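# Fold glasses, close their case, leave it flat

## Task

The glasses sit in an open case. Fold both temple arms of the glasses in, close the case with the glasses inside, and leave the closed case resting flat on the table. It only counts if it stays that way once the robot lets go: nothing may rely on a gripper holding it shut or in place at the end.

## Robot and tools

Robot: two 6-joint arms, left_arm and right_arm, each with a parallel two-finger gripper. The bases sit at (-0.039, +0.231, 0) m for left_arm and (+0.009, -0.363, 0) m for right_arm, each turned slightly about z. The names are arm names, not sides of a picture.

Scene frame: the origin is on the table top midway between the arms. +x points out over the table, +z points up, and left_arm sits on the +y side. Gripper poses in results use this frame: a position in metres plus a quaternion in wxyz order. The fingers point along the gripper's +z axis and close along its y axis. The reported point lies between the finger pads, about 1 cm short of the tips. It can be a little off the true position, more so when the arm reaches far.

execute_actions takes {"actions": [...]} holding at most one item, plus an optional "pictures" flag (camera images come by default).
- Empty list: nothing is commanded and the current state comes back.
- Motion: {"rows": [[14 numbers], ...], "steps": n}. n is 1 to 15 control steps of 1/30 s each and defaults to 15. Each row is used for one step, and the final row repeats if there are fewer rows than steps.
- Wait: {"steps": n} with no rows, n up to 300. It sends nothing new.

A row is one flat list of 14 numbers, each in [-1, 1], for both arms together, even if only one arm moves. Order: left_arm waist, shoulder, elbow, wrist pitch, wrist yaw, wrist roll, gripper opening, then the same seven for right_arm.

The six joint numbers are offsets, not targets. They count from the joint angles in the most recent result that listed them. Before any such result in a scene, and for later calls within one reply, they count from where the arm is when the action starts. They never count from the previous row. A value of 1.0 equals 1.202 rad for the waist, 1.258 for the shoulder, 1.238 for the elbow, 2.073 for wrist pitch, and 2.022 for wrist yaw and for wrist roll.

Joint ranges, in rad: waist -2.618 to 3.054, shoulder 0.000 to 3.142, elbow 0.000 to 3.142, wrist pitch -1.571 to 1.571, wrist yaw -1.571 to 1.571, wrist roll -2.094 to 2.094. The real stops may differ by up to 0.036 rad either way.
- A call is rejected, and nothing is sent, if it aims a joint more than 0.036 rad beyond a stop.
- An aim past the real stop is clipped there, and the result may then say "joint sent to its limit". That line can refer to an earlier action. If the line is absent, the joint may still have no room left.

The opening number is absolute, not an offset: +1 is fully open (pads 0.094 m apart) and -1 is shut. Away from the ends, the fingers go to where grip_measured equals the value you send. To hold something, command about 0.03 below its grip_measured reading; a smaller gap grips more gently. Each gripper's reading may be off by about 1 mm, the same throughout a scene. Very thin parts get less squeezing force.

Motion limits: each joint's target can lead its measured angle by at most 0.202 rad (waist), 0.258 (shoulder), 0.238 (elbow), 0.573 (wrist pitch) or 0.522 (wrist yaw and roll) per step. If one step's targets would carry a gripper more than 70 mm from where it is, all of that arm's targets are scaled back. Large moves therefore take several calls.

Between calls, the arms keep heading for the last row sent until they settle or a step is HELD. Offsets of zero are not a wait: they pull the arm back to the reference angles. An arm sent zeros can sag a bit more each action. To hold it, send the offset back to the wanted angles in the first call of a reply, zeros in later calls of that reply, and aim further if a joint still falls short.

Result contents:
- The state line, left_arm: ... | right_arm: ..., gives each gripper's pose.
- Joint positions and Joint velocities come in one block per arm: six joints in rad and rad/s, then the pad gap in m and m/s.
- grip_measured is the measured opening on the command scale.
- "joint command not followed" means the clearance check changed or blocked some joint targets; the rest of the row still ran.
- HELD marks steps on which your row, or part of it, was not sent.
- Joint torques are total drive output, with offsets and noise.
- MOTOR HOT appears at 75 °C. OVER-TEMPERATURE FAULT means an arm was stopped: at 90 °C for 10 s, and at 100 °C it drops whatever it holds. Avoid long heavy holds.

zoom_image: {"camera": name, "region": [x0, y0, x1, y1]} in pixels of that camera's latest image, origin top-left, at most 504 by 504. Cameras: cam_head_left and cam_head_right (896x504), cam_left_wrist and cam_right_wrist (504x504, fisheye). Calibration data maps scene-frame points into each image, with small errors.



Things to avoid:
- dropping or slamming the glasses or case
- pushing anything off the table
- arms striking or pressing each other
- pressing very hard on objects
- ending with the case held shut by a gripper
Short tugs or nudges on held or loose items may happen.

Each tool is called after "Request:" as a command line: name --argument value for each argument, lists and objects as JSON in quotes; but a table of rows of numbers goes row by row, as --pt "numbers of a row", without its own name.

## Session

Request:
execute_actions --actions '[]'

Scene clock: 0.00 s of 5000.00 s.
left_arm: end_effector_position=(+0.1653, +0.1479, +0.1211) grip_measured=+1.000 end_effector_quat_wxyz=(+0.347, +0.214, +0.749, -0.522) | right_arm: end_effector_position=(+0.1852, -0.5167, +0.1157) grip_measured=+1.000 end_effector_quat_wxyz=(-0.000, -0.539, +0.841, -0.040)
Joint positions: left_arm=[ 0.623  1.613  0.636 -1.289  1.289  1.58   0.094] | right_arm=[-0.619  1.355  1.063 -1.202  0.024 -1.845  0.094]
Joint velocities: left_arm=[-0.017 -0.002  0.007 -0.051  0.022 -0.037  0.   ] | right_arm=[-0.012  0.012 -0.002  0.051  0.037  0.051  0.   ]
Joint torques (N m, as the arm reports them, + toward a larger angle): no reading

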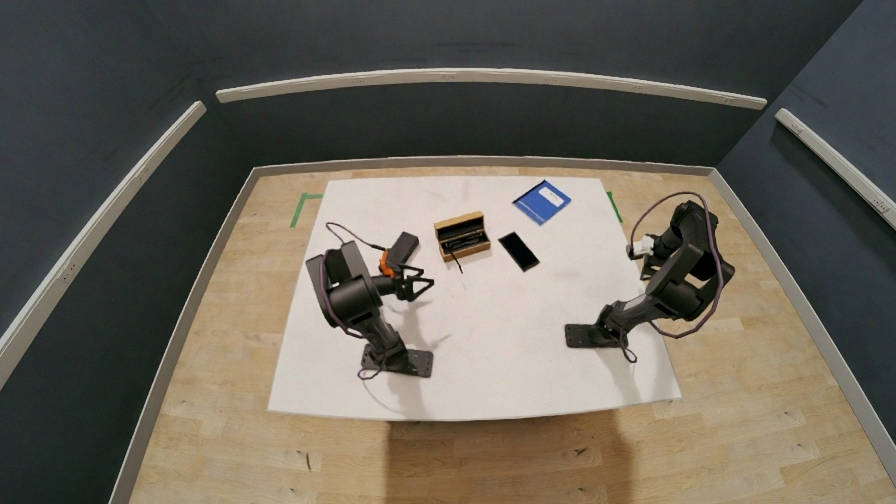

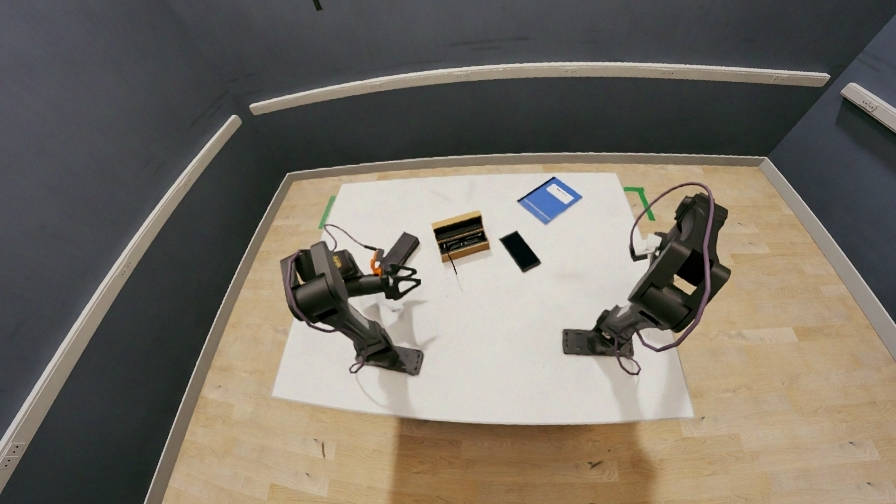

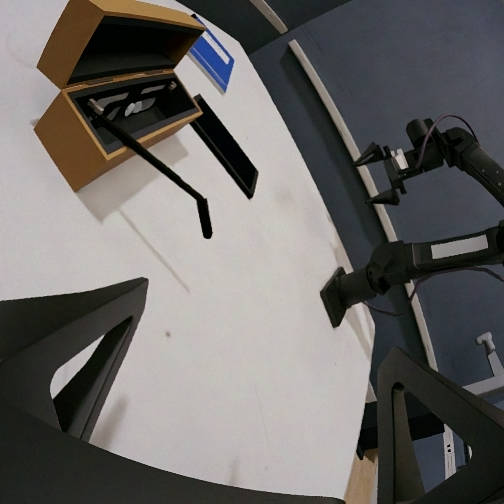

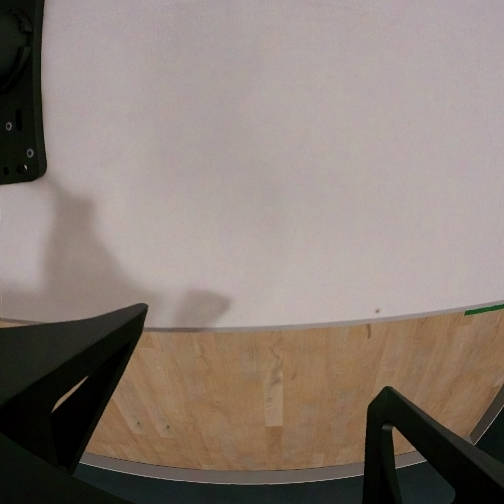

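Request:
zoom_image --camera "cam_head_left" --region '[410, 200, 530, 290]'

Request:
zoom_image --camera "cam_left_wrist" --region '[20, 0, 270, 250]'

Request:
zoom_image --camera "cam_head_right" --region '[410, 200, 530, 290]'

Region (410, 200, 530, 290) of cam_head_left's 896x504 image, scaled by 4.200, with more detail than that image has; it fills the top 378 rows of this view, and the rest is white.

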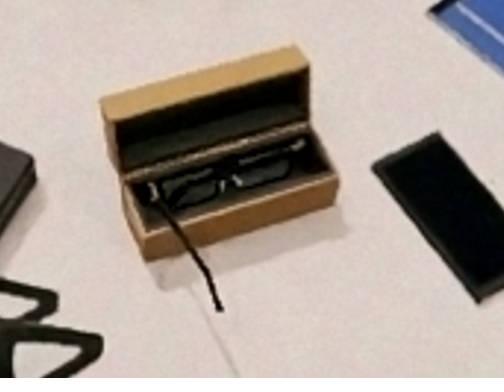

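Region (20, 0, 270, 250) of cam_left_wrist's 504x504 image, scaled by 2.016, with more detail than that image has.

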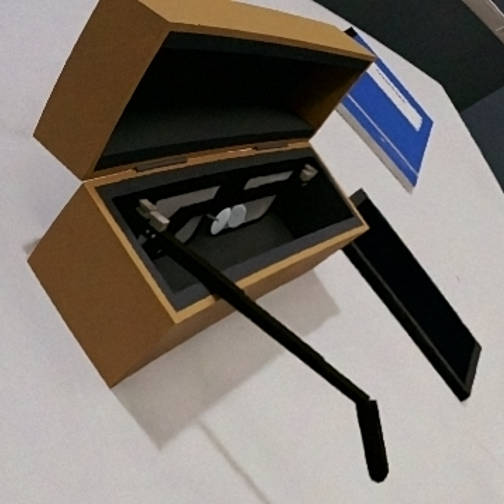

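Region (410, 200, 530, 290) of cam_head_right's 896x504 image, scaled by 4.200, with more detail than that image has; it fills the top 378 rows of this view, and the rest is white.

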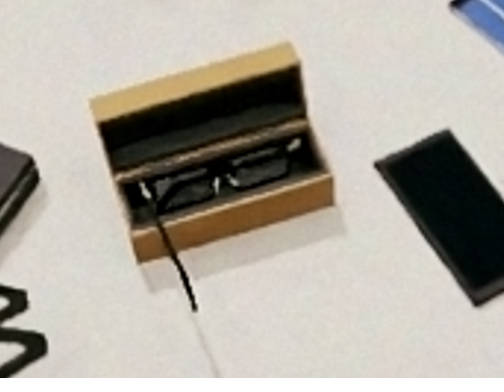

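Request:
execute_actions --actions '[{"rows":[[-0.3,-0.203,0.145,0.304,-0.637,-0.781,-1,0,0,0,0,0,0,1]]}]' --pictures false

Request:
execute_actions --actions '[{"steps":45}]' --pictures false

Request:
execute_actions --actions '[{"rows":[[-0.52,0,0,0,0,0,-1,0,0,0,0,0,0,1]]}]' --pictures false

Request:
execute_actions --actions '[{"steps":30}]'

Scene clock: 15.90 s of 5000.00 s.
left_arm: end_effector_position=(+0.2479, +0.2496, +0.0684) grip_measured=-0.985 end_effector_quat_wxyz=(+0.177, +0.054, +0.982, -0.025) | right_arm: end_effector_position=(+0.1852, -0.5167, +0.1157) grip_measured=+1.000 end_effector_quat_wxyz=(-0.000, -0.539, +0.841, -0.040)
Joint positions: left_arm=[ 0.26   1.355  0.813 -0.687  0.112  0.22   0.001] | right_arm=[-0.619  1.355  1.063 -1.202  0.024 -1.845  0.094]
Joint velocities: left_arm=[ 0.012 -0.022 -0.012  0.051 -0.74  -1.546 -0.   ] | right_arm=[-0.007  0.002  0.002 -0.051  0.007  0.051  0.   ]
Joint torques (N m, as the arm reports them, + toward a larger angle): left_arm=[ 0.11 -3.99  6.93  1.32  0.06 -0.04] | right_arm=[-0.21 -4.1   4.54  0.51  0.04 -0.01]
Steps of this call (steps 1 to 90: nothing new was sent; then 12.40 s passed at rest; steps 91 to 105: all 15 steps of this action). Readings (joint positions):
91: left_arm=[0.597 1.582 0.650 -1.231 1.213 1.502] | right_arm=[-0.619 1.355 1.063 -1.202 0.024 -1.845]
92: left_arm=[0.537 1.527 0.679 -1.138 1.110 1.414] | right_arm=[-0.619 1.355 1.063 -1.202 0.024 -1.845]
94: left_arm=[0.403 1.424 0.754 -0.974 0.912 1.225] | right_arm=[-0.619 1.355 1.063 -1.202 0.024 -1.845]
98: left_arm=[0.261 1.355 0.813 -0.763 0.530 0.828] | right_arm=[-0.619 1.355 1.063 -1.202 0.024 -1.845]
105: the state above

Scene clock: 17.40 s of 5000.00 s.
left_arm: end_effector_position=(+0.2497, +0.2676, +0.0687) grip_measured=-0.985 end_effector_quat_wxyz=(+0.178, -0.060, +0.982, +0.006) | right_arm: end_effector_position=(+0.1852, -0.5167, +0.1157) grip_measured=+1.000 end_effector_quat_wxyz=(-0.000, -0.539, +0.841, -0.040)
Joint positions: left_arm=[ 0.26   1.355  0.813 -0.671  0.013  0.006  0.001] | right_arm=[-0.619  1.355  1.063 -1.202  0.024 -1.845  0.094]
Joint velocities: left_arm=[ 0.002 -0.007  0.002  0.007  0.007 -0.066 -0.001] | right_arm=[-0.012 -0.007  0.007  0.007  0.051 -0.037  0.   ]
Joint torques (N m, as the arm reports them, + toward a larger angle): left_arm=[ 0.07 -3.88  6.9   1.37 -0.11 -0.07] | right_arm=[-0.15 -4.25  4.52  0.46  0.05  0.02]
Steps of this call (steps 1 to 30: the robot went on to your last target; steps 31 to 45: nothing new was sent). Readings (joint positions):
1: left_arm=[0.260 1.355 0.813 -0.683 0.091 0.177] | right_arm=[-0.619 1.355 1.063 -1.202 0.024 -1.845]
2: left_arm=[0.260 1.355 0.813 -0.681 0.074 0.142] | right_arm=[-0.619 1.355 1.063 -1.202 0.024 -1.845]
4: left_arm=[0.260 1.355 0.813 -0.677 0.051 0.093] | right_arm=[-0.619 1.355 1.063 -1.202 0.024 -1.845]
8: left_arm=[0.260 1.355 0.813 -0.673 0.027 0.041] | right_arm=[-0.619 1.355 1.063 -1.202 0.024 -1.845]
45: the state above
All arms were judged still, so your last target was given up. Only a new action makes them travel on or press farther. Fingers that are still opening or closing keep moving.

Scene clock: 17.90 s of 5000.00 s.
left_arm: end_effector_position=(+0.2161, +0.0873, +0.0695) grip_measured=-0.985 end_effector_quat_wxyz=(+0.174, +0.249, +0.951, -0.056) | right_arm: end_effector_position=(+0.1852, -0.5167, +0.1157) grip_measured=+1.000 end_effector_quat_wxyz=(-0.000, -0.539, +0.841, -0.040)
Joint positions: left_arm=[-0.371  1.355  0.813 -0.662  0.024  0.005  0.001] | right_arm=[-0.619  1.355  1.063 -1.202  0.024 -1.845  0.094]
Joint velocities: left_arm=[-0.002 -0.012 -0.012 -0.051 -0.007 -0.022 -0.001] | right_arm=[-0.007 -0.027 -0.012  0.007 -0.007 -0.095  0.   ]
Joint torques (N m, as the arm reports them, + toward a larger angle): left_arm=[ 0.55 -4.04  6.91  1.16 -0.08  0.  ] | right_arm=[-0.1  -4.31  4.36  0.52  0.04 -0.05]
Steps of this call (steps 1 to 15: all 15 steps of this action). Readings (joint positions):
1: left_arm=[0.235 1.355 0.813 -0.671 -0.002 0.005] | right_arm=[-0.619 1.355 1.063 -1.202 0.024 -1.845]
2: left_arm=[0.179 1.355 0.813 -0.671 -0.008 0.004] | right_arm=[-0.619 1.355 1.063 -1.202 0.024 -1.845]
4: left_arm=[0.034 1.355 0.813 -0.668 -0.004 0.004] | right_arm=[-0.619 1.355 1.063 -1.202 0.024 -1.845]
8: left_arm=[-0.260 1.355 0.813 -0.663 0.006 0.004] | right_arm=[-0.619 1.355 1.063 -1.202 0.024 -1.845]
15: the state above

Scene clock: 18.90 s of 5000.00 s.
left_arm: end_effector_position=(+0.2161, +0.0873, +0.0695) grip_measured=-0.985 end_effector_quat_wxyz=(+0.174, +0.249, +0.951, -0.056) | right_arm: end_effector_position=(+0.1852, -0.5167, +0.1157) grip_measured=+1.000 end_effector_quat_wxyz=(-0.000, -0.539, +0.841, -0.040)
Joint positions: left_arm=[-0.371  1.355  0.813 -0.662  0.024  0.005  0.001] | right_arm=[-0.619  1.355  1.063 -1.202  0.024 -1.845  0.094]
Joint velocities: left_arm=[-0.012 -0.002 -0.002  0.037  0.007  0.037  0.   ] | right_arm=[-0.007 -0.022  0.017 -0.007 -0.007 -0.037  0.   ]
Joint torques (N m, as the arm reports them, + toward a larger angle): left_arm=[ 0.6  -4.11  6.81  1.17 -0.08  0.01] | right_arm=[-0.15 -4.11  4.53  0.53  0.12 -0.01]
Steps of this call (steps 1 to 15: the robot went on to your last target; steps 16 to 30: nothing new was sent). Readings (joint positions):
1: left_arm=[-0.371 1.355 0.813 -0.662 0.024 0.005] | right_arm=[-0.619 1.355 1.063 -1.202 0.024 -1.845]
2: left_arm=[-0.371 1.355 0.813 -0.662 0.024 0.005] | right_arm=[-0.619 1.355 1.063 -1.202 0.024 -1.845]
4: left_arm=[-0.371 1.355 0.813 -0.662 0.024 0.005] | right_arm=[-0.619 1.355 1.063 -1.202 0.024 -1.845]
8: left_arm=[-0.371 1.355 0.813 -0.662 0.024 0.005] | right_arm=[-0.619 1.355 1.063 -1.202 0.024 -1.845]
30: the state above
All arms were judged still, so your last target was given up. Only a new action makes them travel on or press farther. Fingers that are still opening or closing keep moving.
camera_calibration (this result's frames):
cam_left_wrist: T_world_to_cam=[[-0.204806, -0.976487, 0.0672906, 0.131405], [-0.971549, 0.211161, 0.107251, 0.221133], [-0.118938, -0.0434105, -0.991952, 0.201361], [0, 0, 0, 1]] pos_world=[0.265704, 0.0903615, 0.167182]

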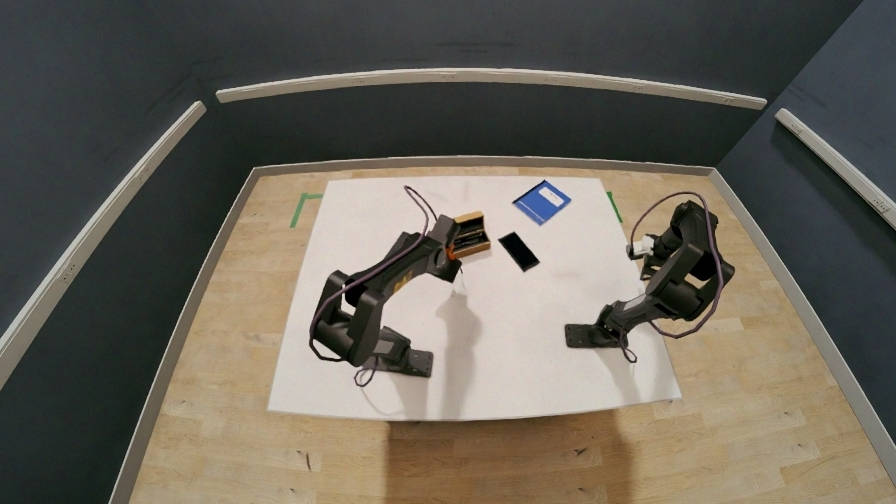

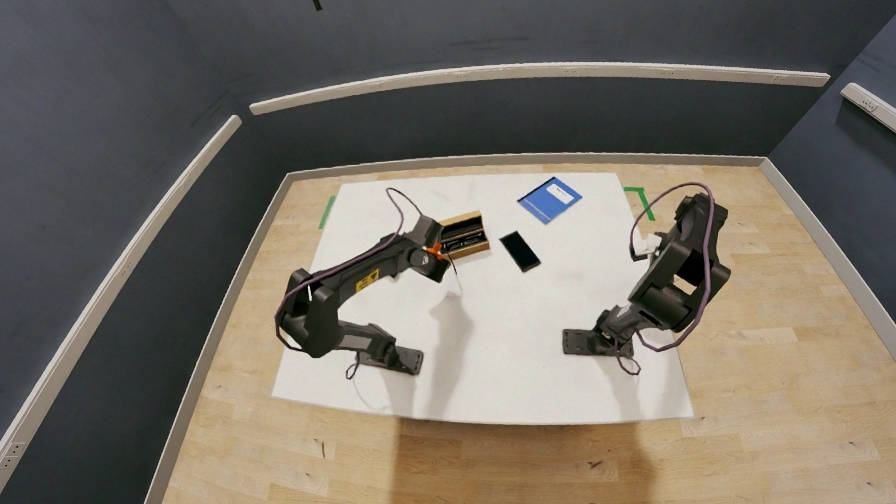

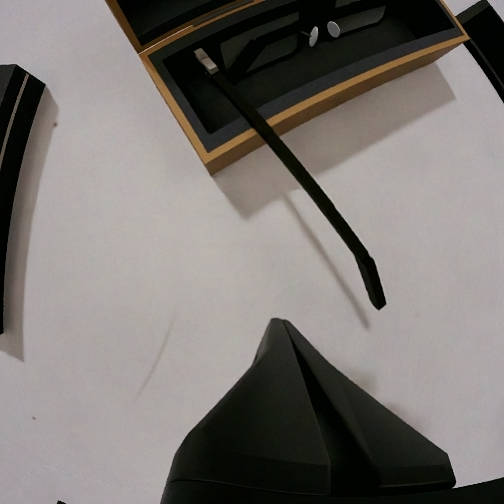

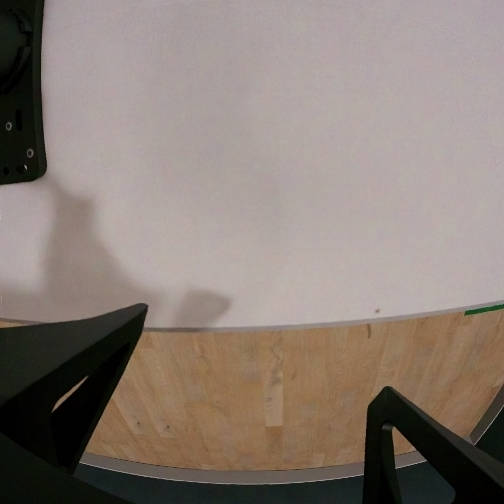

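Request:
execute_actions --actions '[{"rows":[[-0.01,0.02,-0.015,0.04,0,0,-1,0,0,0,0,0,0,1],[-0.01,0.03,-0.02,0.07,0,0,-1,0,0,0,0,0,0,1],[-0.02,0.04,-0.03,0.1,0,0,-1,0,0,0,0,0,0,1],[-0.02,0.05,-0.04,0.13,0,0,-1,0,0,0,0,0,0,1],[-0.03,0.06,-0.05,0.16,0,0,-1,0,0,0,0,0,0,1],[-0.04,0.07,-0.06,0.19,0,0,-1,0,0,0,0,0,0,1],[-0.05,0.085,-0.07,0.22,0,0,-1,0,0,0,0,0,0,1],[-0.06,0.1,-0.08,0.257,0,0,-1,0,0,0,0,0,0,1]]}]' --pictures false

Request:
execute_actions --actions '[{"steps":12}]'

Scene clock: 25.53 s of 5000.00 s.
left_arm: end_effector_position=(+0.2626, +0.0353, +0.0549) grip_measured=-0.985 end_effector_quat_wxyz=(+0.289, +0.272, +0.913, -0.095) | right_arm: end_effector_position=(+0.1852, -0.5167, +0.1157) grip_measured=+1.000 end_effector_quat_wxyz=(-0.000, -0.539, +0.841, -0.040)
Joint positions: left_arm=[-0.436  1.481  0.726 -0.196  0.024  0.005  0.001] | right_arm=[-0.619  1.355  1.063 -1.202  0.024 -1.845  0.094]
Joint velocities: left_arm=[-0.027  0.012 -0.027  0.462  0.007 -0.007 -0.   ] | right_arm=[ 0.017 -0.012  0.007 -0.051 -0.022  0.022  0.   ]
Joint torques (N m, as the arm reports them, + toward a larger angle): left_arm=[-0.67 -5.16  5.77  1.72  0.03  0.01] | right_arm=[ 0.   -4.11  4.5   0.53  0.03 -0.03]
Steps of this call (steps 1 to 90: nothing new was sent; then 3.13 s passed at rest; steps 91 to 105: all 15 steps of this action). Readings (joint positions):
91: left_arm=[-0.371 1.357 0.813 -0.656 0.024 0.005] | right_arm=[-0.619 1.355 1.063 -1.202 0.024 -1.845]
92: left_arm=[-0.371 1.362 0.813 -0.639 0.024 0.005] | right_arm=[-0.619 1.355 1.063 -1.202 0.024 -1.845]
94: left_arm=[-0.376 1.382 0.804 -0.567 0.024 0.005] | right_arm=[-0.619 1.355 1.063 -1.202 0.024 -1.845]
98: left_arm=[-0.410 1.440 0.756 -0.371 0.024 0.005] | right_arm=[-0.619 1.355 1.063 -1.202 0.024 -1.845]
105: the state above

Scene clock: 25.93 s of 5000.00 s.
left_arm: end_effector_position=(+0.2708, +0.0301, +0.0621) grip_measured=-0.985 end_effector_quat_wxyz=(+0.312, +0.270, +0.905, -0.102) | right_arm: end_effector_position=(+0.1852, -0.5167, +0.1157) grip_measured=+1.000 end_effector_quat_wxyz=(-0.000, -0.539, +0.841, -0.040)
Joint positions: left_arm=[-0.436  1.481  0.726 -0.148  0.024  0.005  0.001] | right_arm=[-0.619  1.355  1.063 -1.202  0.024 -1.845  0.094]
Joint velocities: left_arm=[ 0.017  0.002 -0.002 -0.007 -0.022  0.007 -0.   ] | right_arm=[ 0.012 -0.007  0.002  0.007  0.037 -0.007  0.   ]
Joint torques (N m, as the arm reports them, + toward a larger angle): left_arm=[-0.76 -5.39  5.8   1.95  0.03  0.  ] | right_arm=[-0.08 -4.19  4.34  0.51  0.03 -0.02]
Steps of this call (steps 1 to 12: the robot went on to your last target). Readings (joint positions):
1: left_arm=[-0.436 1.481 0.726 -0.184 0.024 0.005] | right_arm=[-0.619 1.355 1.063 -1.202 0.024 -1.845]
2: left_arm=[-0.436 1.481 0.726 -0.175 0.024 0.005] | right_arm=[-0.619 1.355 1.063 -1.202 0.024 -1.845]
4: left_arm=[-0.436 1.481 0.726 -0.163 0.024 0.005] | right_arm=[-0.619 1.355 1.063 -1.202 0.024 -1.845]
8: left_arm=[-0.436 1.481 0.726 -0.151 0.024 0.005] | right_arm=[-0.619 1.355 1.063 -1.202 0.024 -1.845]
12: the state above
camera_calibration (this result's frames):
cam_left_wrist: T_world_to_cam=[[-0.295193, -0.943501, 0.150557, 0.10556], [-0.946544, 0.267341, -0.180506, 0.296493], [0.130057, -0.195793, -0.971983, 0.133979], [0, 0, 0, 1]] pos_world=[0.29438, 0.0465629, 0.167852]

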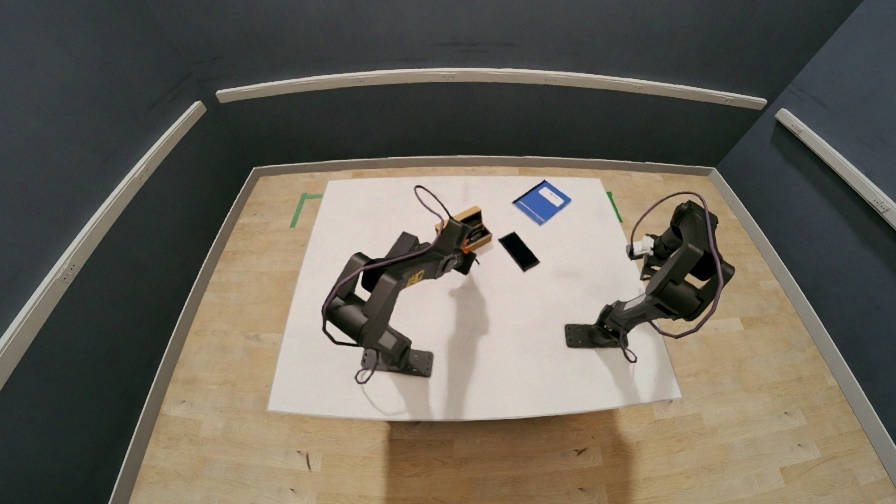

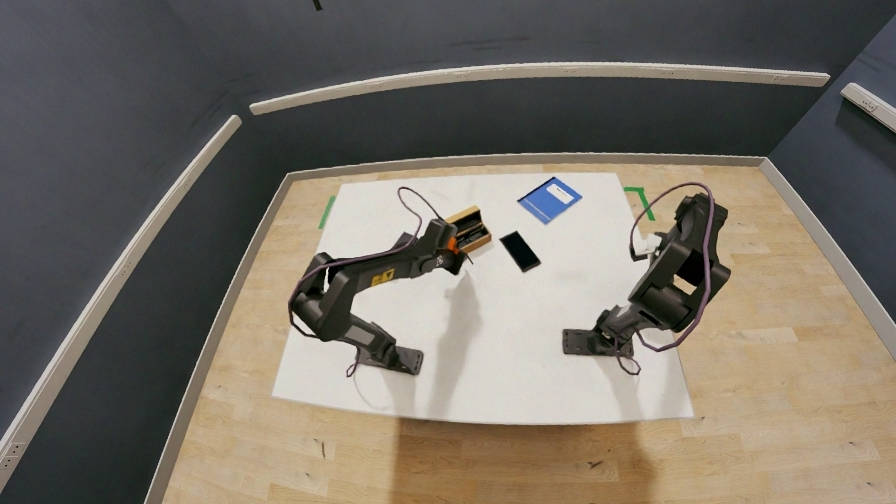

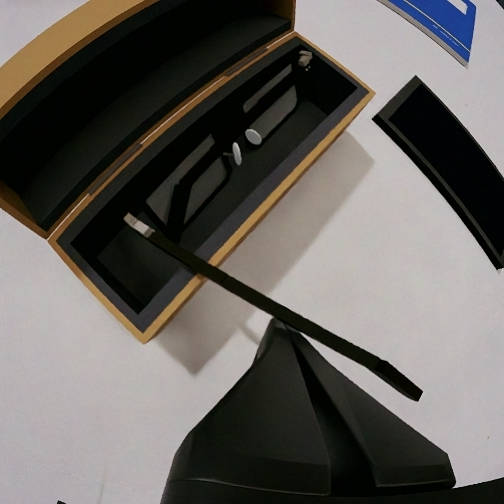

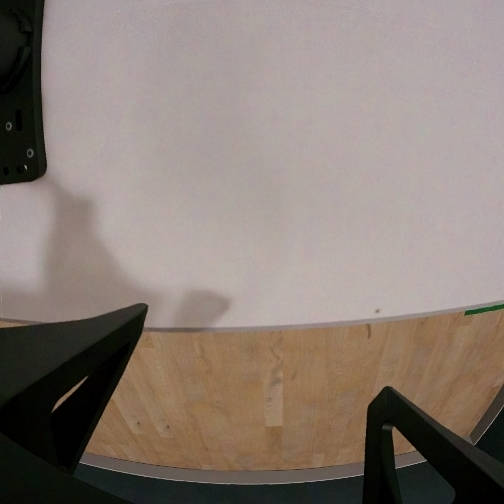

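Request:
execute_actions --actions '[{"rows":[[0,0,0,0,0,0,-1,1,0.2,0.237,0.336,0,0.912,-0.4]]}]' --pictures false

Request:
execute_actions --actions '[{"steps":30}]' --pictures false

Request:
execute_actions --actions '[{"rows":[[0,0,0,0,0,0,-1,0.167,0.194,0,0,0,0,-0.4]]}]'

Scene clock: 33.77 s of 5000.00 s.
left_arm: end_effector_position=(+0.2711, +0.0299, +0.0624) grip_measured=-0.985 end_effector_quat_wxyz=(+0.313, +0.270, +0.905, -0.102) | right_arm: end_effector_position=(+0.4274, -0.4539, +0.1700) grip_measured=-0.398 end_effector_quat_wxyz=(+0.244, -0.381, +0.869, -0.200)
Joint positions: left_arm=[-0.436  1.481  0.726 -0.146  0.024  0.005  0.001] | right_arm=[-0.114  1.601  1.308 -0.637  0.043 -1.04   0.028]
Joint velocities: left_arm=[ 0.007 -0.007  0.017  0.022  0.066 -0.037  0.001] | right_arm=[ 1.448  0.042  0.134  0.667  0.007  2.059 -0.001]
Joint torques (N m, as the arm reports them, + toward a larger angle): left_arm=[ 0.   -5.34  6.79  1.72  0.05  0.02] | right_arm=[ 1.   -7.2   7.    1.26 -0.03  0.11]
From where the robot then was, a joint's target lay farther than a number of 1.0 reaches, so one or more steps of this call were cut to that.
Steps of this call (steps 1 to 30: the robot went on to your last target; steps 31 to 90: nothing new was sent; then 4.33 s passed at rest; steps 91 to 105: all 15 steps of this action). Readings (joint positions):
91: left_arm=[-0.436 1.481 0.726 -0.146 0.024 0.005] | right_arm=[-0.609 1.367 1.073 -1.193 0.030 -1.813]
92: left_arm=[-0.436 1.481 0.726 -0.146 0.024 0.005] | right_arm=[-0.587 1.391 1.095 -1.166 0.032 -1.772]
94: left_arm=[-0.436 1.481 0.726 -0.146 0.024 0.005] | right_arm=[-0.535 1.452 1.148 -1.079 0.034 -1.692]
98: left_arm=[-0.436 1.481 0.726 -0.146 0.024 0.005] | right_arm=[-0.418 1.542 1.232 -0.889 0.037 -1.504]
105: the state above

Scene clock: 34.77 s of 5000.00 s.
left_arm: end_effector_position=(+0.2711, +0.0299, +0.0624) grip_measured=-0.985 end_effector_quat_wxyz=(+0.313, +0.270, +0.905, -0.102) | right_arm: end_effector_position=(+0.4063, -0.1444, +0.1935) grip_measured=-0.398 end_effector_quat_wxyz=(+0.366, -0.235, +0.897, +0.084)
Joint positions: left_arm=[-0.436  1.481  0.726 -0.146  0.024  0.005  0.001] | right_arm=[ 0.592  1.603  1.321 -0.519  0.017 -0.013  0.028]
Joint velocities: left_arm=[-0.002 -0.007 -0.002 -0.007  0.007 -0.066 -0.   ] | right_arm=[ 0.002  0.002 -0.017 -0.022  0.066  0.037 -0.   ]
Joint torques (N m, as the arm reports them, + toward a larger angle): left_arm=[-0.02 -5.28  6.74  1.74  0.04  0.  ] | right_arm=[-0.69 -7.24  7.73  1.75  0.11  0.07]
Steps of this call (steps 1 to 30: the robot went on to your last target). Readings (joint positions):
1: left_arm=[-0.436 1.481 0.726 -0.146 0.024 0.005] | right_arm=[-0.060 1.602 1.312 -0.614 0.043 -0.964]
2: left_arm=[-0.436 1.481 0.726 -0.146 0.024 0.005] | right_arm=[-0.005 1.603 1.315 -0.595 0.043 -0.885]
4: left_arm=[-0.436 1.481 0.726 -0.146 0.024 0.005] | right_arm=[0.109 1.603 1.319 -0.566 0.042 -0.726]
8: left_arm=[-0.436 1.481 0.726 -0.146 0.024 0.005] | right_arm=[0.347 1.603 1.321 -0.533 0.039 -0.406]
30: the state above

Scene clock: 35.27 s of 5000.00 s.
left_arm: end_effector_position=(+0.2711, +0.0299, +0.0624) grip_measured=-0.985 end_effector_quat_wxyz=(+0.313, +0.270, +0.905, -0.102) | right_arm: end_effector_position=(+0.3508, -0.0663, +0.0697) grip_measured=-0.398 end_effector_quat_wxyz=(+0.225, -0.345, +0.908, +0.075)
Joint positions: left_arm=[-0.436  1.481  0.726 -0.146  0.024  0.005  0.001] | right_arm=[ 0.803  1.874  1.31  -0.528  0.015 -0.013  0.028]
Joint velocities: left_arm=[-0.002 -0.007  0.002  0.022 -0.051 -0.095 -0.   ] | right_arm=[ 0.007 -0.051  0.007  0.007  0.022 -0.007 -0.   ]
Joint torques (N m, as the arm reports them, + toward a larger angle): left_arm=[ 0.   -5.27  6.8   1.77  0.03 -0.01] | right_arm=[ -0.58 -11.23   5.74   1.3    0.09   0.02]
Steps of this call (steps 1 to 15: all 15 steps of this action). Readings (joint positions):
1: left_arm=[-0.436 1.481 0.726 -0.146 0.024 0.005] | right_arm=[0.602 1.615 1.322 -0.519 0.024 -0.013]
2: left_arm=[-0.436 1.481 0.726 -0.146 0.024 0.005] | right_arm=[0.621 1.636 1.326 -0.509 0.029 -0.013]
4: left_arm=[-0.436 1.481 0.726 -0.146 0.024 0.005] | right_arm=[0.679 1.704 1.327 -0.499 0.030 -0.013]
8: left_arm=[-0.436 1.481 0.726 -0.146 0.024 0.005] | right_arm=[0.788 1.855 1.324 -0.504 0.021 -0.013]
15: the state above
camera_calibration (this result's frames):
cam_left_wrist: T_world_to_cam=[[-0.295435, -0.943346, 0.151049, 0.10545], [-0.946253, 0.267155, -0.182302, 0.296936], [0.131621, -0.196789, -0.971571, 0.133765], [0, 0, 0, 1]] pos_world=[0.294523, 0.0464713, 0.168166]
cam_right_wrist: T_world_to_cam=[[0.880929, -0.458771, 0.116162, -0.338539], [-0.455113, -0.888552, -0.0578555, 0.14746], [0.129758, -0.00190021, -0.991544, 0.128725], [0, 0, 0, 1]] pos_world=[0.348637, -0.0240416, 0.175493]

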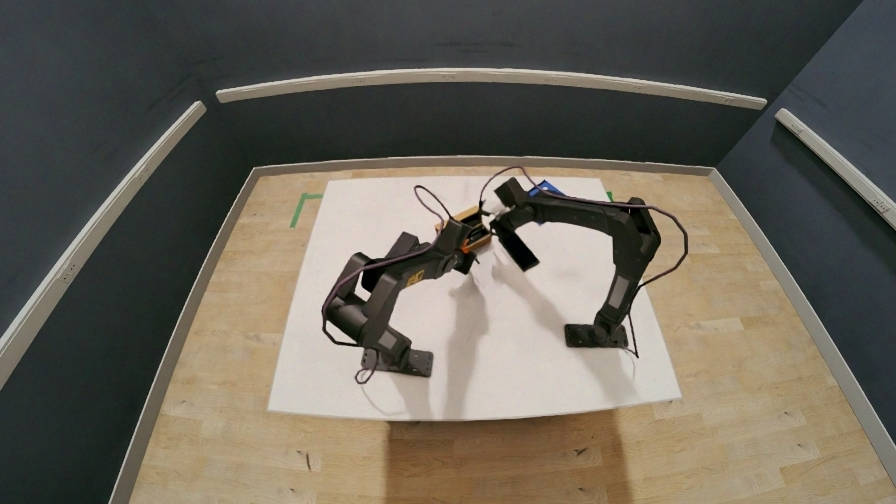

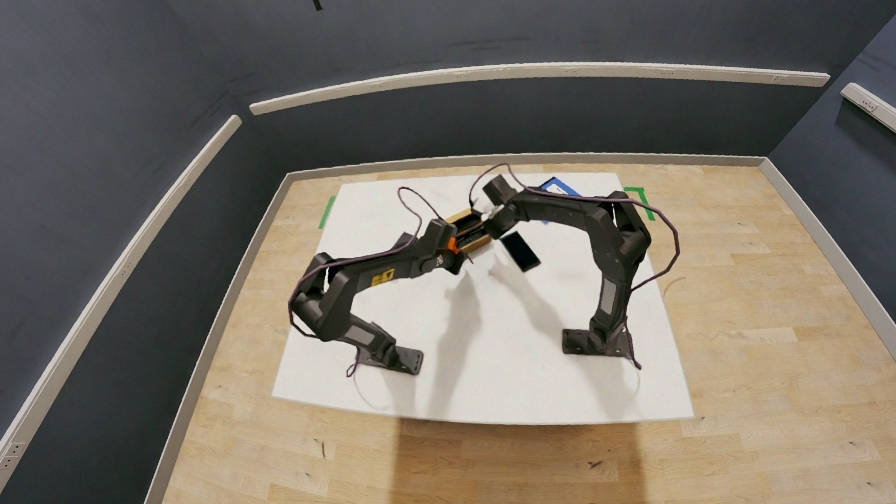

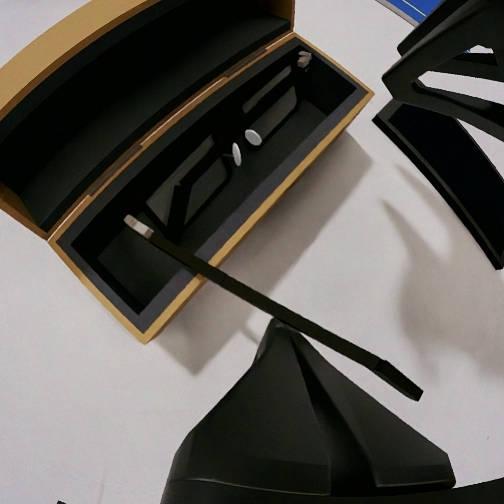

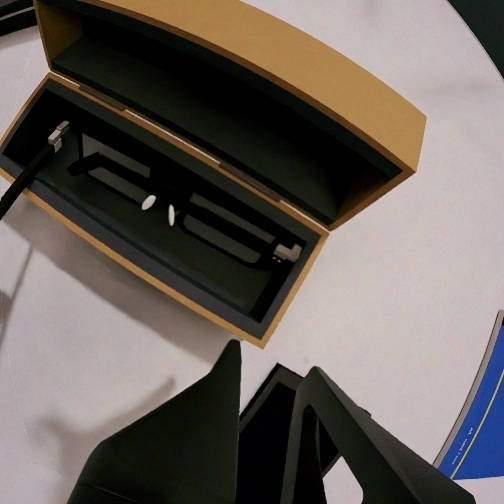

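Request:
execute_actions --actions '[{"rows":[[0,0,0,0,0,0,-1,0,0,0.02,0.05,0,0.85,-1]]}]' --pictures false

Request:
execute_actions --actions '[{"steps":20}]' --pictures false

Request:
execute_actions --actions '[{"rows":[[0,0,0,0,0,0,-1,0,0.035,0.015,0,0,0,-1]]}]'

Scene clock: 41.63 s of 5000.00 s.
left_arm: end_effector_position=(+0.2711, +0.0299, +0.0624) grip_measured=-0.985 end_effector_quat_wxyz=(+0.313, +0.270, +0.905, -0.102) | right_arm: end_effector_position=(+0.3643, -0.0546, +0.0811) grip_measured=-0.984 end_effector_quat_wxyz=(+0.140, +0.333, +0.901, +0.241)
Joint positions: left_arm=[-0.436  1.481  0.726 -0.146  0.024  0.005  0.001] | right_arm=[ 0.803  1.872  1.31  -0.445  0.015  1.422  0.001]
Joint velocities: left_arm=[ 0.007 -0.002 -0.007  0.007  0.037 -0.037  0.   ] | right_arm=[-0.002 -0.027  0.012 -0.066  0.022  1.839 -0.001]
Joint torques (N m, as the arm reports them, + toward a larger angle): left_arm=[ 0.04 -5.34  6.78  1.76  0.05  0.01] | right_arm=[-0.11 -9.31  6.65  1.5   0.07 -0.05]
Steps of this call (steps 1 to 15: the robot went on to your last target; steps 16 to 90: nothing new was sent; then 2.87 s passed at rest; steps 91 to 105: all 15 steps of this action). Readings (joint positions):
91: left_arm=[-0.436 1.481 0.726 -0.146 0.024 0.005] | right_arm=[0.803 1.872 1.310 -0.521 0.015 0.068]
92: left_arm=[-0.436 1.481 0.726 -0.146 0.024 0.005] | right_arm=[0.803 1.872 1.310 -0.508 0.015 0.168]
94: left_arm=[-0.436 1.481 0.726 -0.146 0.024 0.005] | right_arm=[0.803 1.872 1.310 -0.482 0.015 0.367]
98: left_arm=[-0.436 1.481 0.726 -0.146 0.024 0.005] | right_arm=[0.803 1.872 1.310 -0.457 0.015 0.765]
105: the state above

Scene clock: 42.30 s of 5000.00 s.
left_arm: end_effector_position=(+0.2711, +0.0299, +0.0624) grip_measured=-0.985 end_effector_quat_wxyz=(+0.313, +0.270, +0.905, -0.102) | right_arm: end_effector_position=(+0.3651, -0.0539, +0.0818) grip_measured=-0.984 end_effector_quat_wxyz=(+0.106, +0.454, +0.846, +0.260)
Joint positions: left_arm=[-0.436  1.481  0.726 -0.146  0.024  0.005  0.001] | right_arm=[ 0.803  1.872  1.31  -0.44   0.015  1.699  0.001]
Joint velocities: left_arm=[-0.017 -0.007  0.012  0.007 -0.037  0.051  0.   ] | right_arm=[-0.007  0.007 -0.007 -0.007  0.022  0.037 -0.001]
Joint torques (N m, as the arm reports them, + toward a larger angle): left_arm=[ 0.04 -5.36  6.72  1.78  0.03 -0.01] | right_arm=[-0.02 -9.42  6.51  1.45  0.06  0.04]
Steps of this call (steps 1 to 20: the robot went on to your last target). Readings (joint positions):
1: left_arm=[-0.436 1.481 0.726 -0.146 0.024 0.005] | right_arm=[0.803 1.872 1.310 -0.445 0.015 1.479]
2: left_arm=[-0.436 1.481 0.726 -0.146 0.024 0.005] | right_arm=[0.803 1.872 1.310 -0.444 0.015 1.524]
4: left_arm=[-0.436 1.481 0.726 -0.146 0.024 0.005] | right_arm=[0.803 1.872 1.310 -0.444 0.015 1.588]
8: left_arm=[-0.436 1.481 0.726 -0.146 0.024 0.005] | right_arm=[0.803 1.872 1.310 -0.442 0.015 1.656]
20: the state above

Scene clock: 42.80 s of 5000.00 s.
left_arm: end_effector_position=(+0.2711, +0.0299, +0.0624) grip_measured=-0.985 end_effector_quat_wxyz=(+0.313, +0.270, +0.905, -0.102) | right_arm: end_effector_position=(+0.3639, -0.0549, +0.0613) grip_measured=-0.984 end_effector_quat_wxyz=(+0.099, +0.457, +0.851, +0.240)
Joint positions: left_arm=[-0.436  1.481  0.726 -0.146  0.024  0.005  0.001] | right_arm=[ 0.803  1.918  1.31  -0.437  0.015  1.699  0.001]
Joint velocities: left_arm=[-0.012  0.007 -0.007  0.007 -0.11  -0.037  0.   ] | right_arm=[-0.007  0.007  0.007 -0.022 -0.066  0.051 -0.001]
Joint torques (N m, as the arm reports them, + toward a larger angle): left_arm=[-0.03 -5.38  6.75  1.79  0.02  0.01] | right_arm=[ 0.   -9.89  6.11  1.21  0.09  0.02]
Steps of this call (steps 1 to 15: all 15 steps of this action). Readings (joint positions):
1: left_arm=[-0.436 1.481 0.726 -0.146 0.024 0.005] | right_arm=[0.803 1.875 1.310 -0.440 0.015 1.699]
2: left_arm=[-0.436 1.481 0.726 -0.146 0.024 0.005] | right_arm=[0.803 1.880 1.310 -0.437 0.015 1.699]
4: left_arm=[-0.436 1.481 0.726 -0.146 0.024 0.005] | right_arm=[0.803 1.897 1.310 -0.437 0.015 1.699]
8: left_arm=[-0.436 1.481 0.726 -0.146 0.024 0.005] | right_arm=[0.803 1.917 1.310 -0.437 0.015 1.699]
15: the state above
camera_calibration (this result's frames):
cam_left_wrist: T_world_to_cam=[[-0.295435, -0.943346, 0.151049, 0.10545], [-0.946253, 0.267155, -0.182302, 0.296936], [0.131621, -0.196789, -0.971571, 0.133765], [0, 0, 0, 1]] pos_world=[0.294523, 0.0464713, 0.168166]
cam_right_wrist: T_world_to_cam=[[-0.443254, -0.708248, -0.549464, 0.16513], [-0.890859, 0.416082, 0.182337, 0.378519], [0.0994828, 0.570316, -0.815379, 0.15035], [0, 0, 0, 1]] pos_world=[0.395444, -0.12629, 0.144307]

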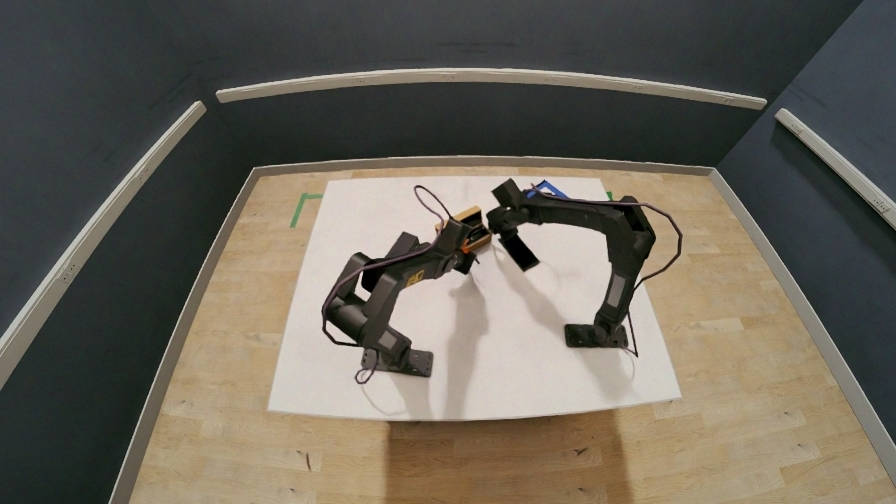

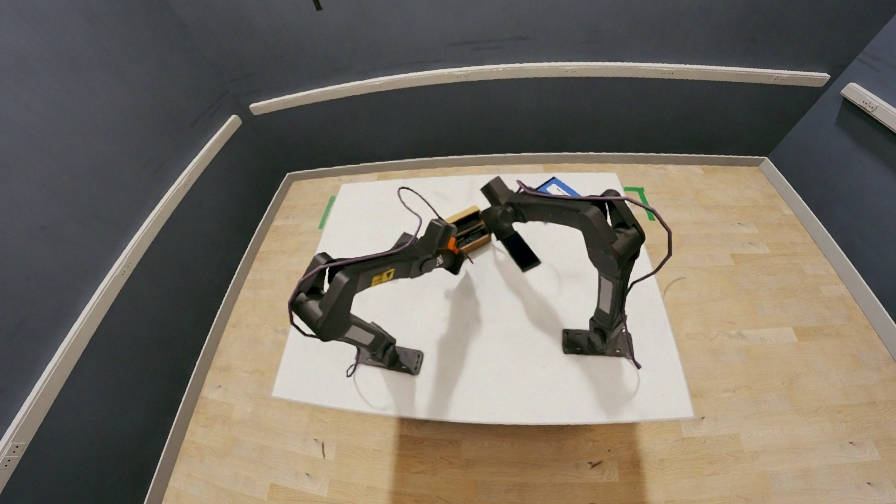

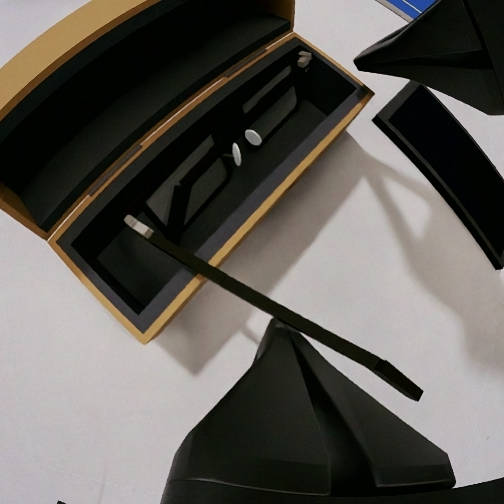

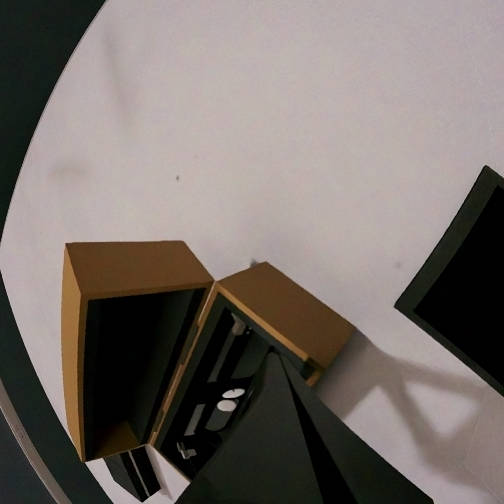

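Request:
execute_actions --actions '[{"rows":[[0,0,0,0,0,0,-1,0.005,0.05,0.015,0,0,0,-1]]}]' --pictures false

Request:
execute_actions --actions '[{"rows":[[0,0.025,0.02,0,0,0,-1,0,0.03,0,0,0,0,-1],[0,0.04,0.035,0,0,0,-1,0,0.03,0,0,0,0,-1],[0,0.055,0.05,0,0,0,-1,0,0.03,0,0,0,0,-1],[0,0.07,0.06,0,0,0,-1,0,0.03,0,0,0,0,-1],[0,0.085,0.075,0,0,0,-1,0,0.03,0,0,0,0,-1],[0,0.1,0.09,0,0,0,-1,0,0.03,0,0,0,0,-1],[0,0.115,0.1,0,0,0,-1,0,0.03,0,0,0,0,-1],[0,0.13,0.115,0,0,0,-1,0,0.03,0,0,0,0,-1],[0,0.143,0.13,0,0,0,-1,0,0.03,0,0,0,0,-1]]}]'

Scene clock: 46.87 s of 5000.00 s.
left_arm: end_effector_position=(+0.2711, +0.0299, +0.0624) grip_measured=-0.985 end_effector_quat_wxyz=(+0.313, +0.270, +0.905, -0.102) | right_arm: end_effector_position=(+0.3671, -0.0521, +0.0485) grip_measured=-0.985 end_effector_quat_wxyz=(+0.097, +0.458, +0.852, +0.235)
Joint positions: left_arm=[-0.436  1.481  0.726 -0.146  0.024  0.005  0.001] | right_arm=[ 0.803  1.958  1.318 -0.417  0.015  1.699  0.001]
Joint velocities: left_arm=[ 0.017 -0.017  0.002 -0.007  0.007  0.022 -0.001] | right_arm=[ 0.002 -0.002 -0.002  0.037 -0.022  0.022  0.001]
Joint torques (N m, as the arm reports them, + toward a larger angle): left_arm=[-0.01 -5.34  6.75  1.77  0.02  0.  ] | right_arm=[ 0.21 -8.32  5.38  1.06  0.08  0.01]
Steps of this call (steps 1 to 15: the robot went on to your last target; steps 16 to 90: nothing new was sent; then 0.57 s passed at rest; steps 91 to 105: all 15 steps of this action). Readings (joint positions):
91: left_arm=[-0.436 1.481 0.726 -0.146 0.024 0.005] | right_arm=[0.803 1.923 1.310 -0.437 0.015 1.699]
92: left_arm=[-0.436 1.481 0.726 -0.146 0.024 0.005] | right_arm=[0.803 1.932 1.312 -0.434 0.015 1.699]
94: left_arm=[-0.436 1.481 0.726 -0.146 0.024 0.005] | right_arm=[0.803 1.953 1.313 -0.428 0.015 1.699]
98: left_arm=[-0.436 1.481 0.726 -0.146 0.024 0.005] | right_arm=[0.803 1.958 1.318 -0.418 0.015 1.699]
105: the state above

Scene clock: 47.37 s of 5000.00 s.
left_arm: end_effector_position=(+0.2970, +0.0134, +0.0458) grip_measured=-0.985 end_effector_quat_wxyz=(+0.291, +0.272, +0.912, -0.096) | right_arm: end_effector_position=(+0.3698, -0.0501, +0.0482) grip_measured=-0.985 end_effector_quat_wxyz=(+0.100, +0.457, +0.851, +0.240)
Joint positions: left_arm=[-0.436  1.656  0.856 -0.15   0.024  0.005  0.001] | right_arm=[ 0.803  1.963  1.318 -0.399  0.016  1.699  0.001]
Joint velocities: left_arm=[-0.007 -0.002 -0.012  0.022  0.037 -0.051 -0.   ] | right_arm=[ 0.002 -0.002 -0.022 -0.066 -0.037 -0.007  0.   ]
Joint torques (N m, as the arm reports them, + toward a larger angle): left_arm=[-0.03 -6.35  9.1   1.72  0.02  0.  ] | right_arm=[-0.16 -7.56  4.86  1.13  0.02  0.03]
Steps of this call (steps 1 to 15: all 15 steps of this action). Readings (joint positions):
1: left_arm=[-0.436 1.484 0.726 -0.145 0.024 0.005] | right_arm=[0.803 1.959 1.318 -0.416 0.015 1.699]
2: left_arm=[-0.436 1.491 0.729 -0.145 0.024 0.005] | right_arm=[0.803 1.960 1.318 -0.413 0.015 1.699]
4: left_arm=[-0.436 1.524 0.749 -0.146 0.024 0.005] | right_arm=[0.803 1.961 1.318 -0.407 0.015 1.699]
8: left_arm=[-0.436 1.606 0.809 -0.149 0.024 0.005] | right_arm=[0.803 1.963 1.318 -0.401 0.016 1.699]
15: the state above
camera_calibration (this result's frames):
cam_left_wrist: T_world_to_cam=[[-0.289564, -0.947084, 0.138508, 0.0989442], [-0.952724, 0.271275, -0.136846, 0.322599], [0.0920305, -0.171585, -0.980861, 0.122769], [0, 0, 0, 1]] pos_world=[0.3247, 0.0272608, 0.150861]
cam_right_wrist: T_world_to_cam=[[-0.443762, -0.707861, -0.549552, 0.164204], [-0.89043, 0.417434, 0.181338, 0.384158], [0.10104, 0.569808, -0.815542, 0.135724], [0, 0, 0, 1]] pos_world=[0.40122, -0.121463, 0.131265]

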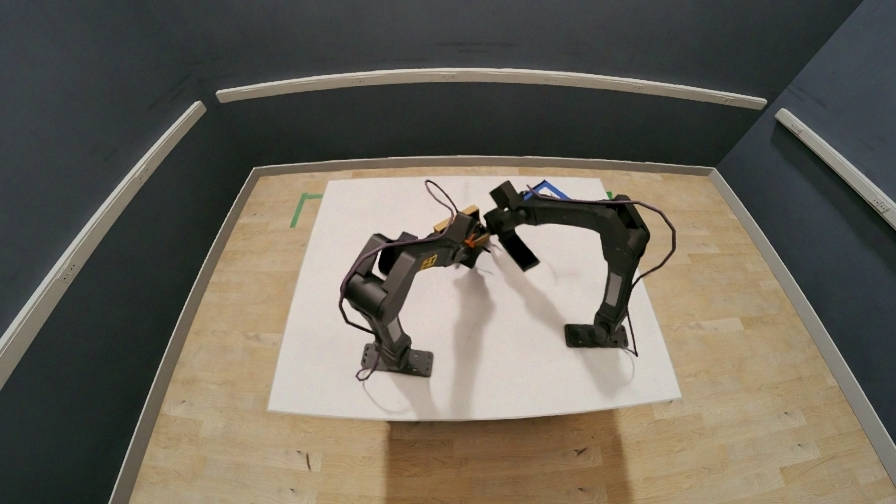

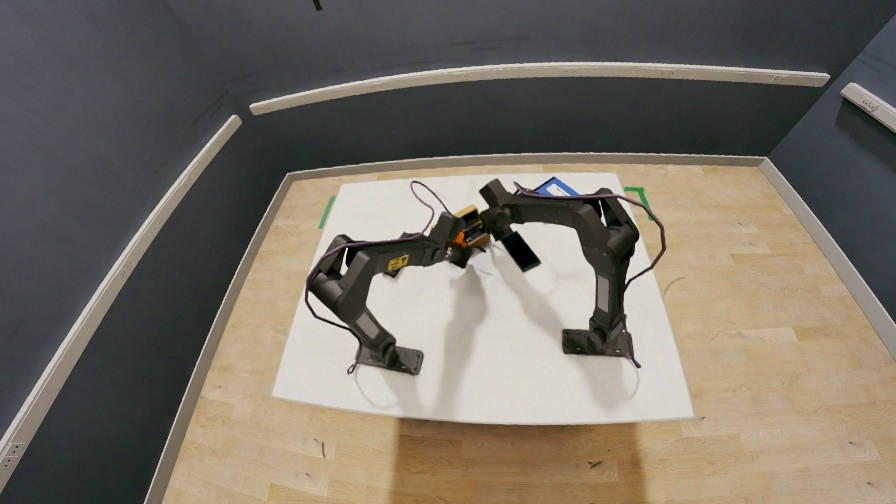

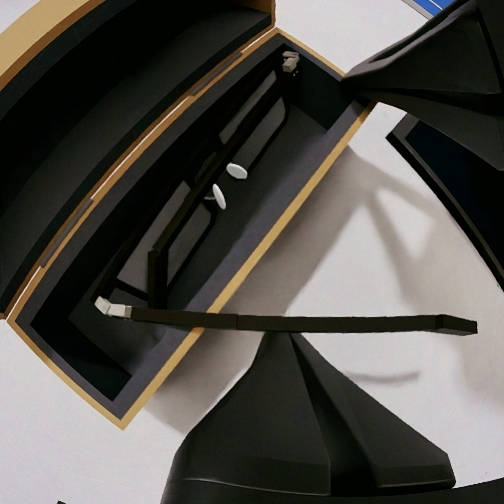

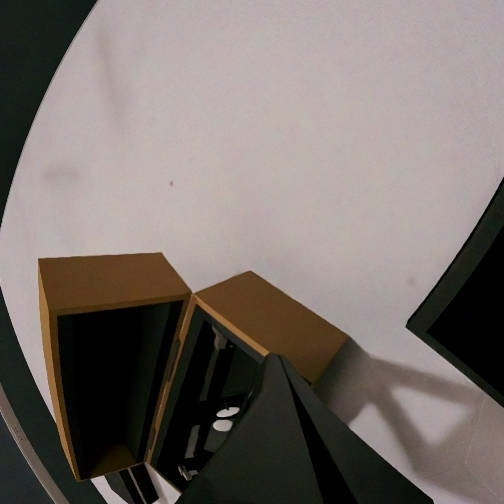

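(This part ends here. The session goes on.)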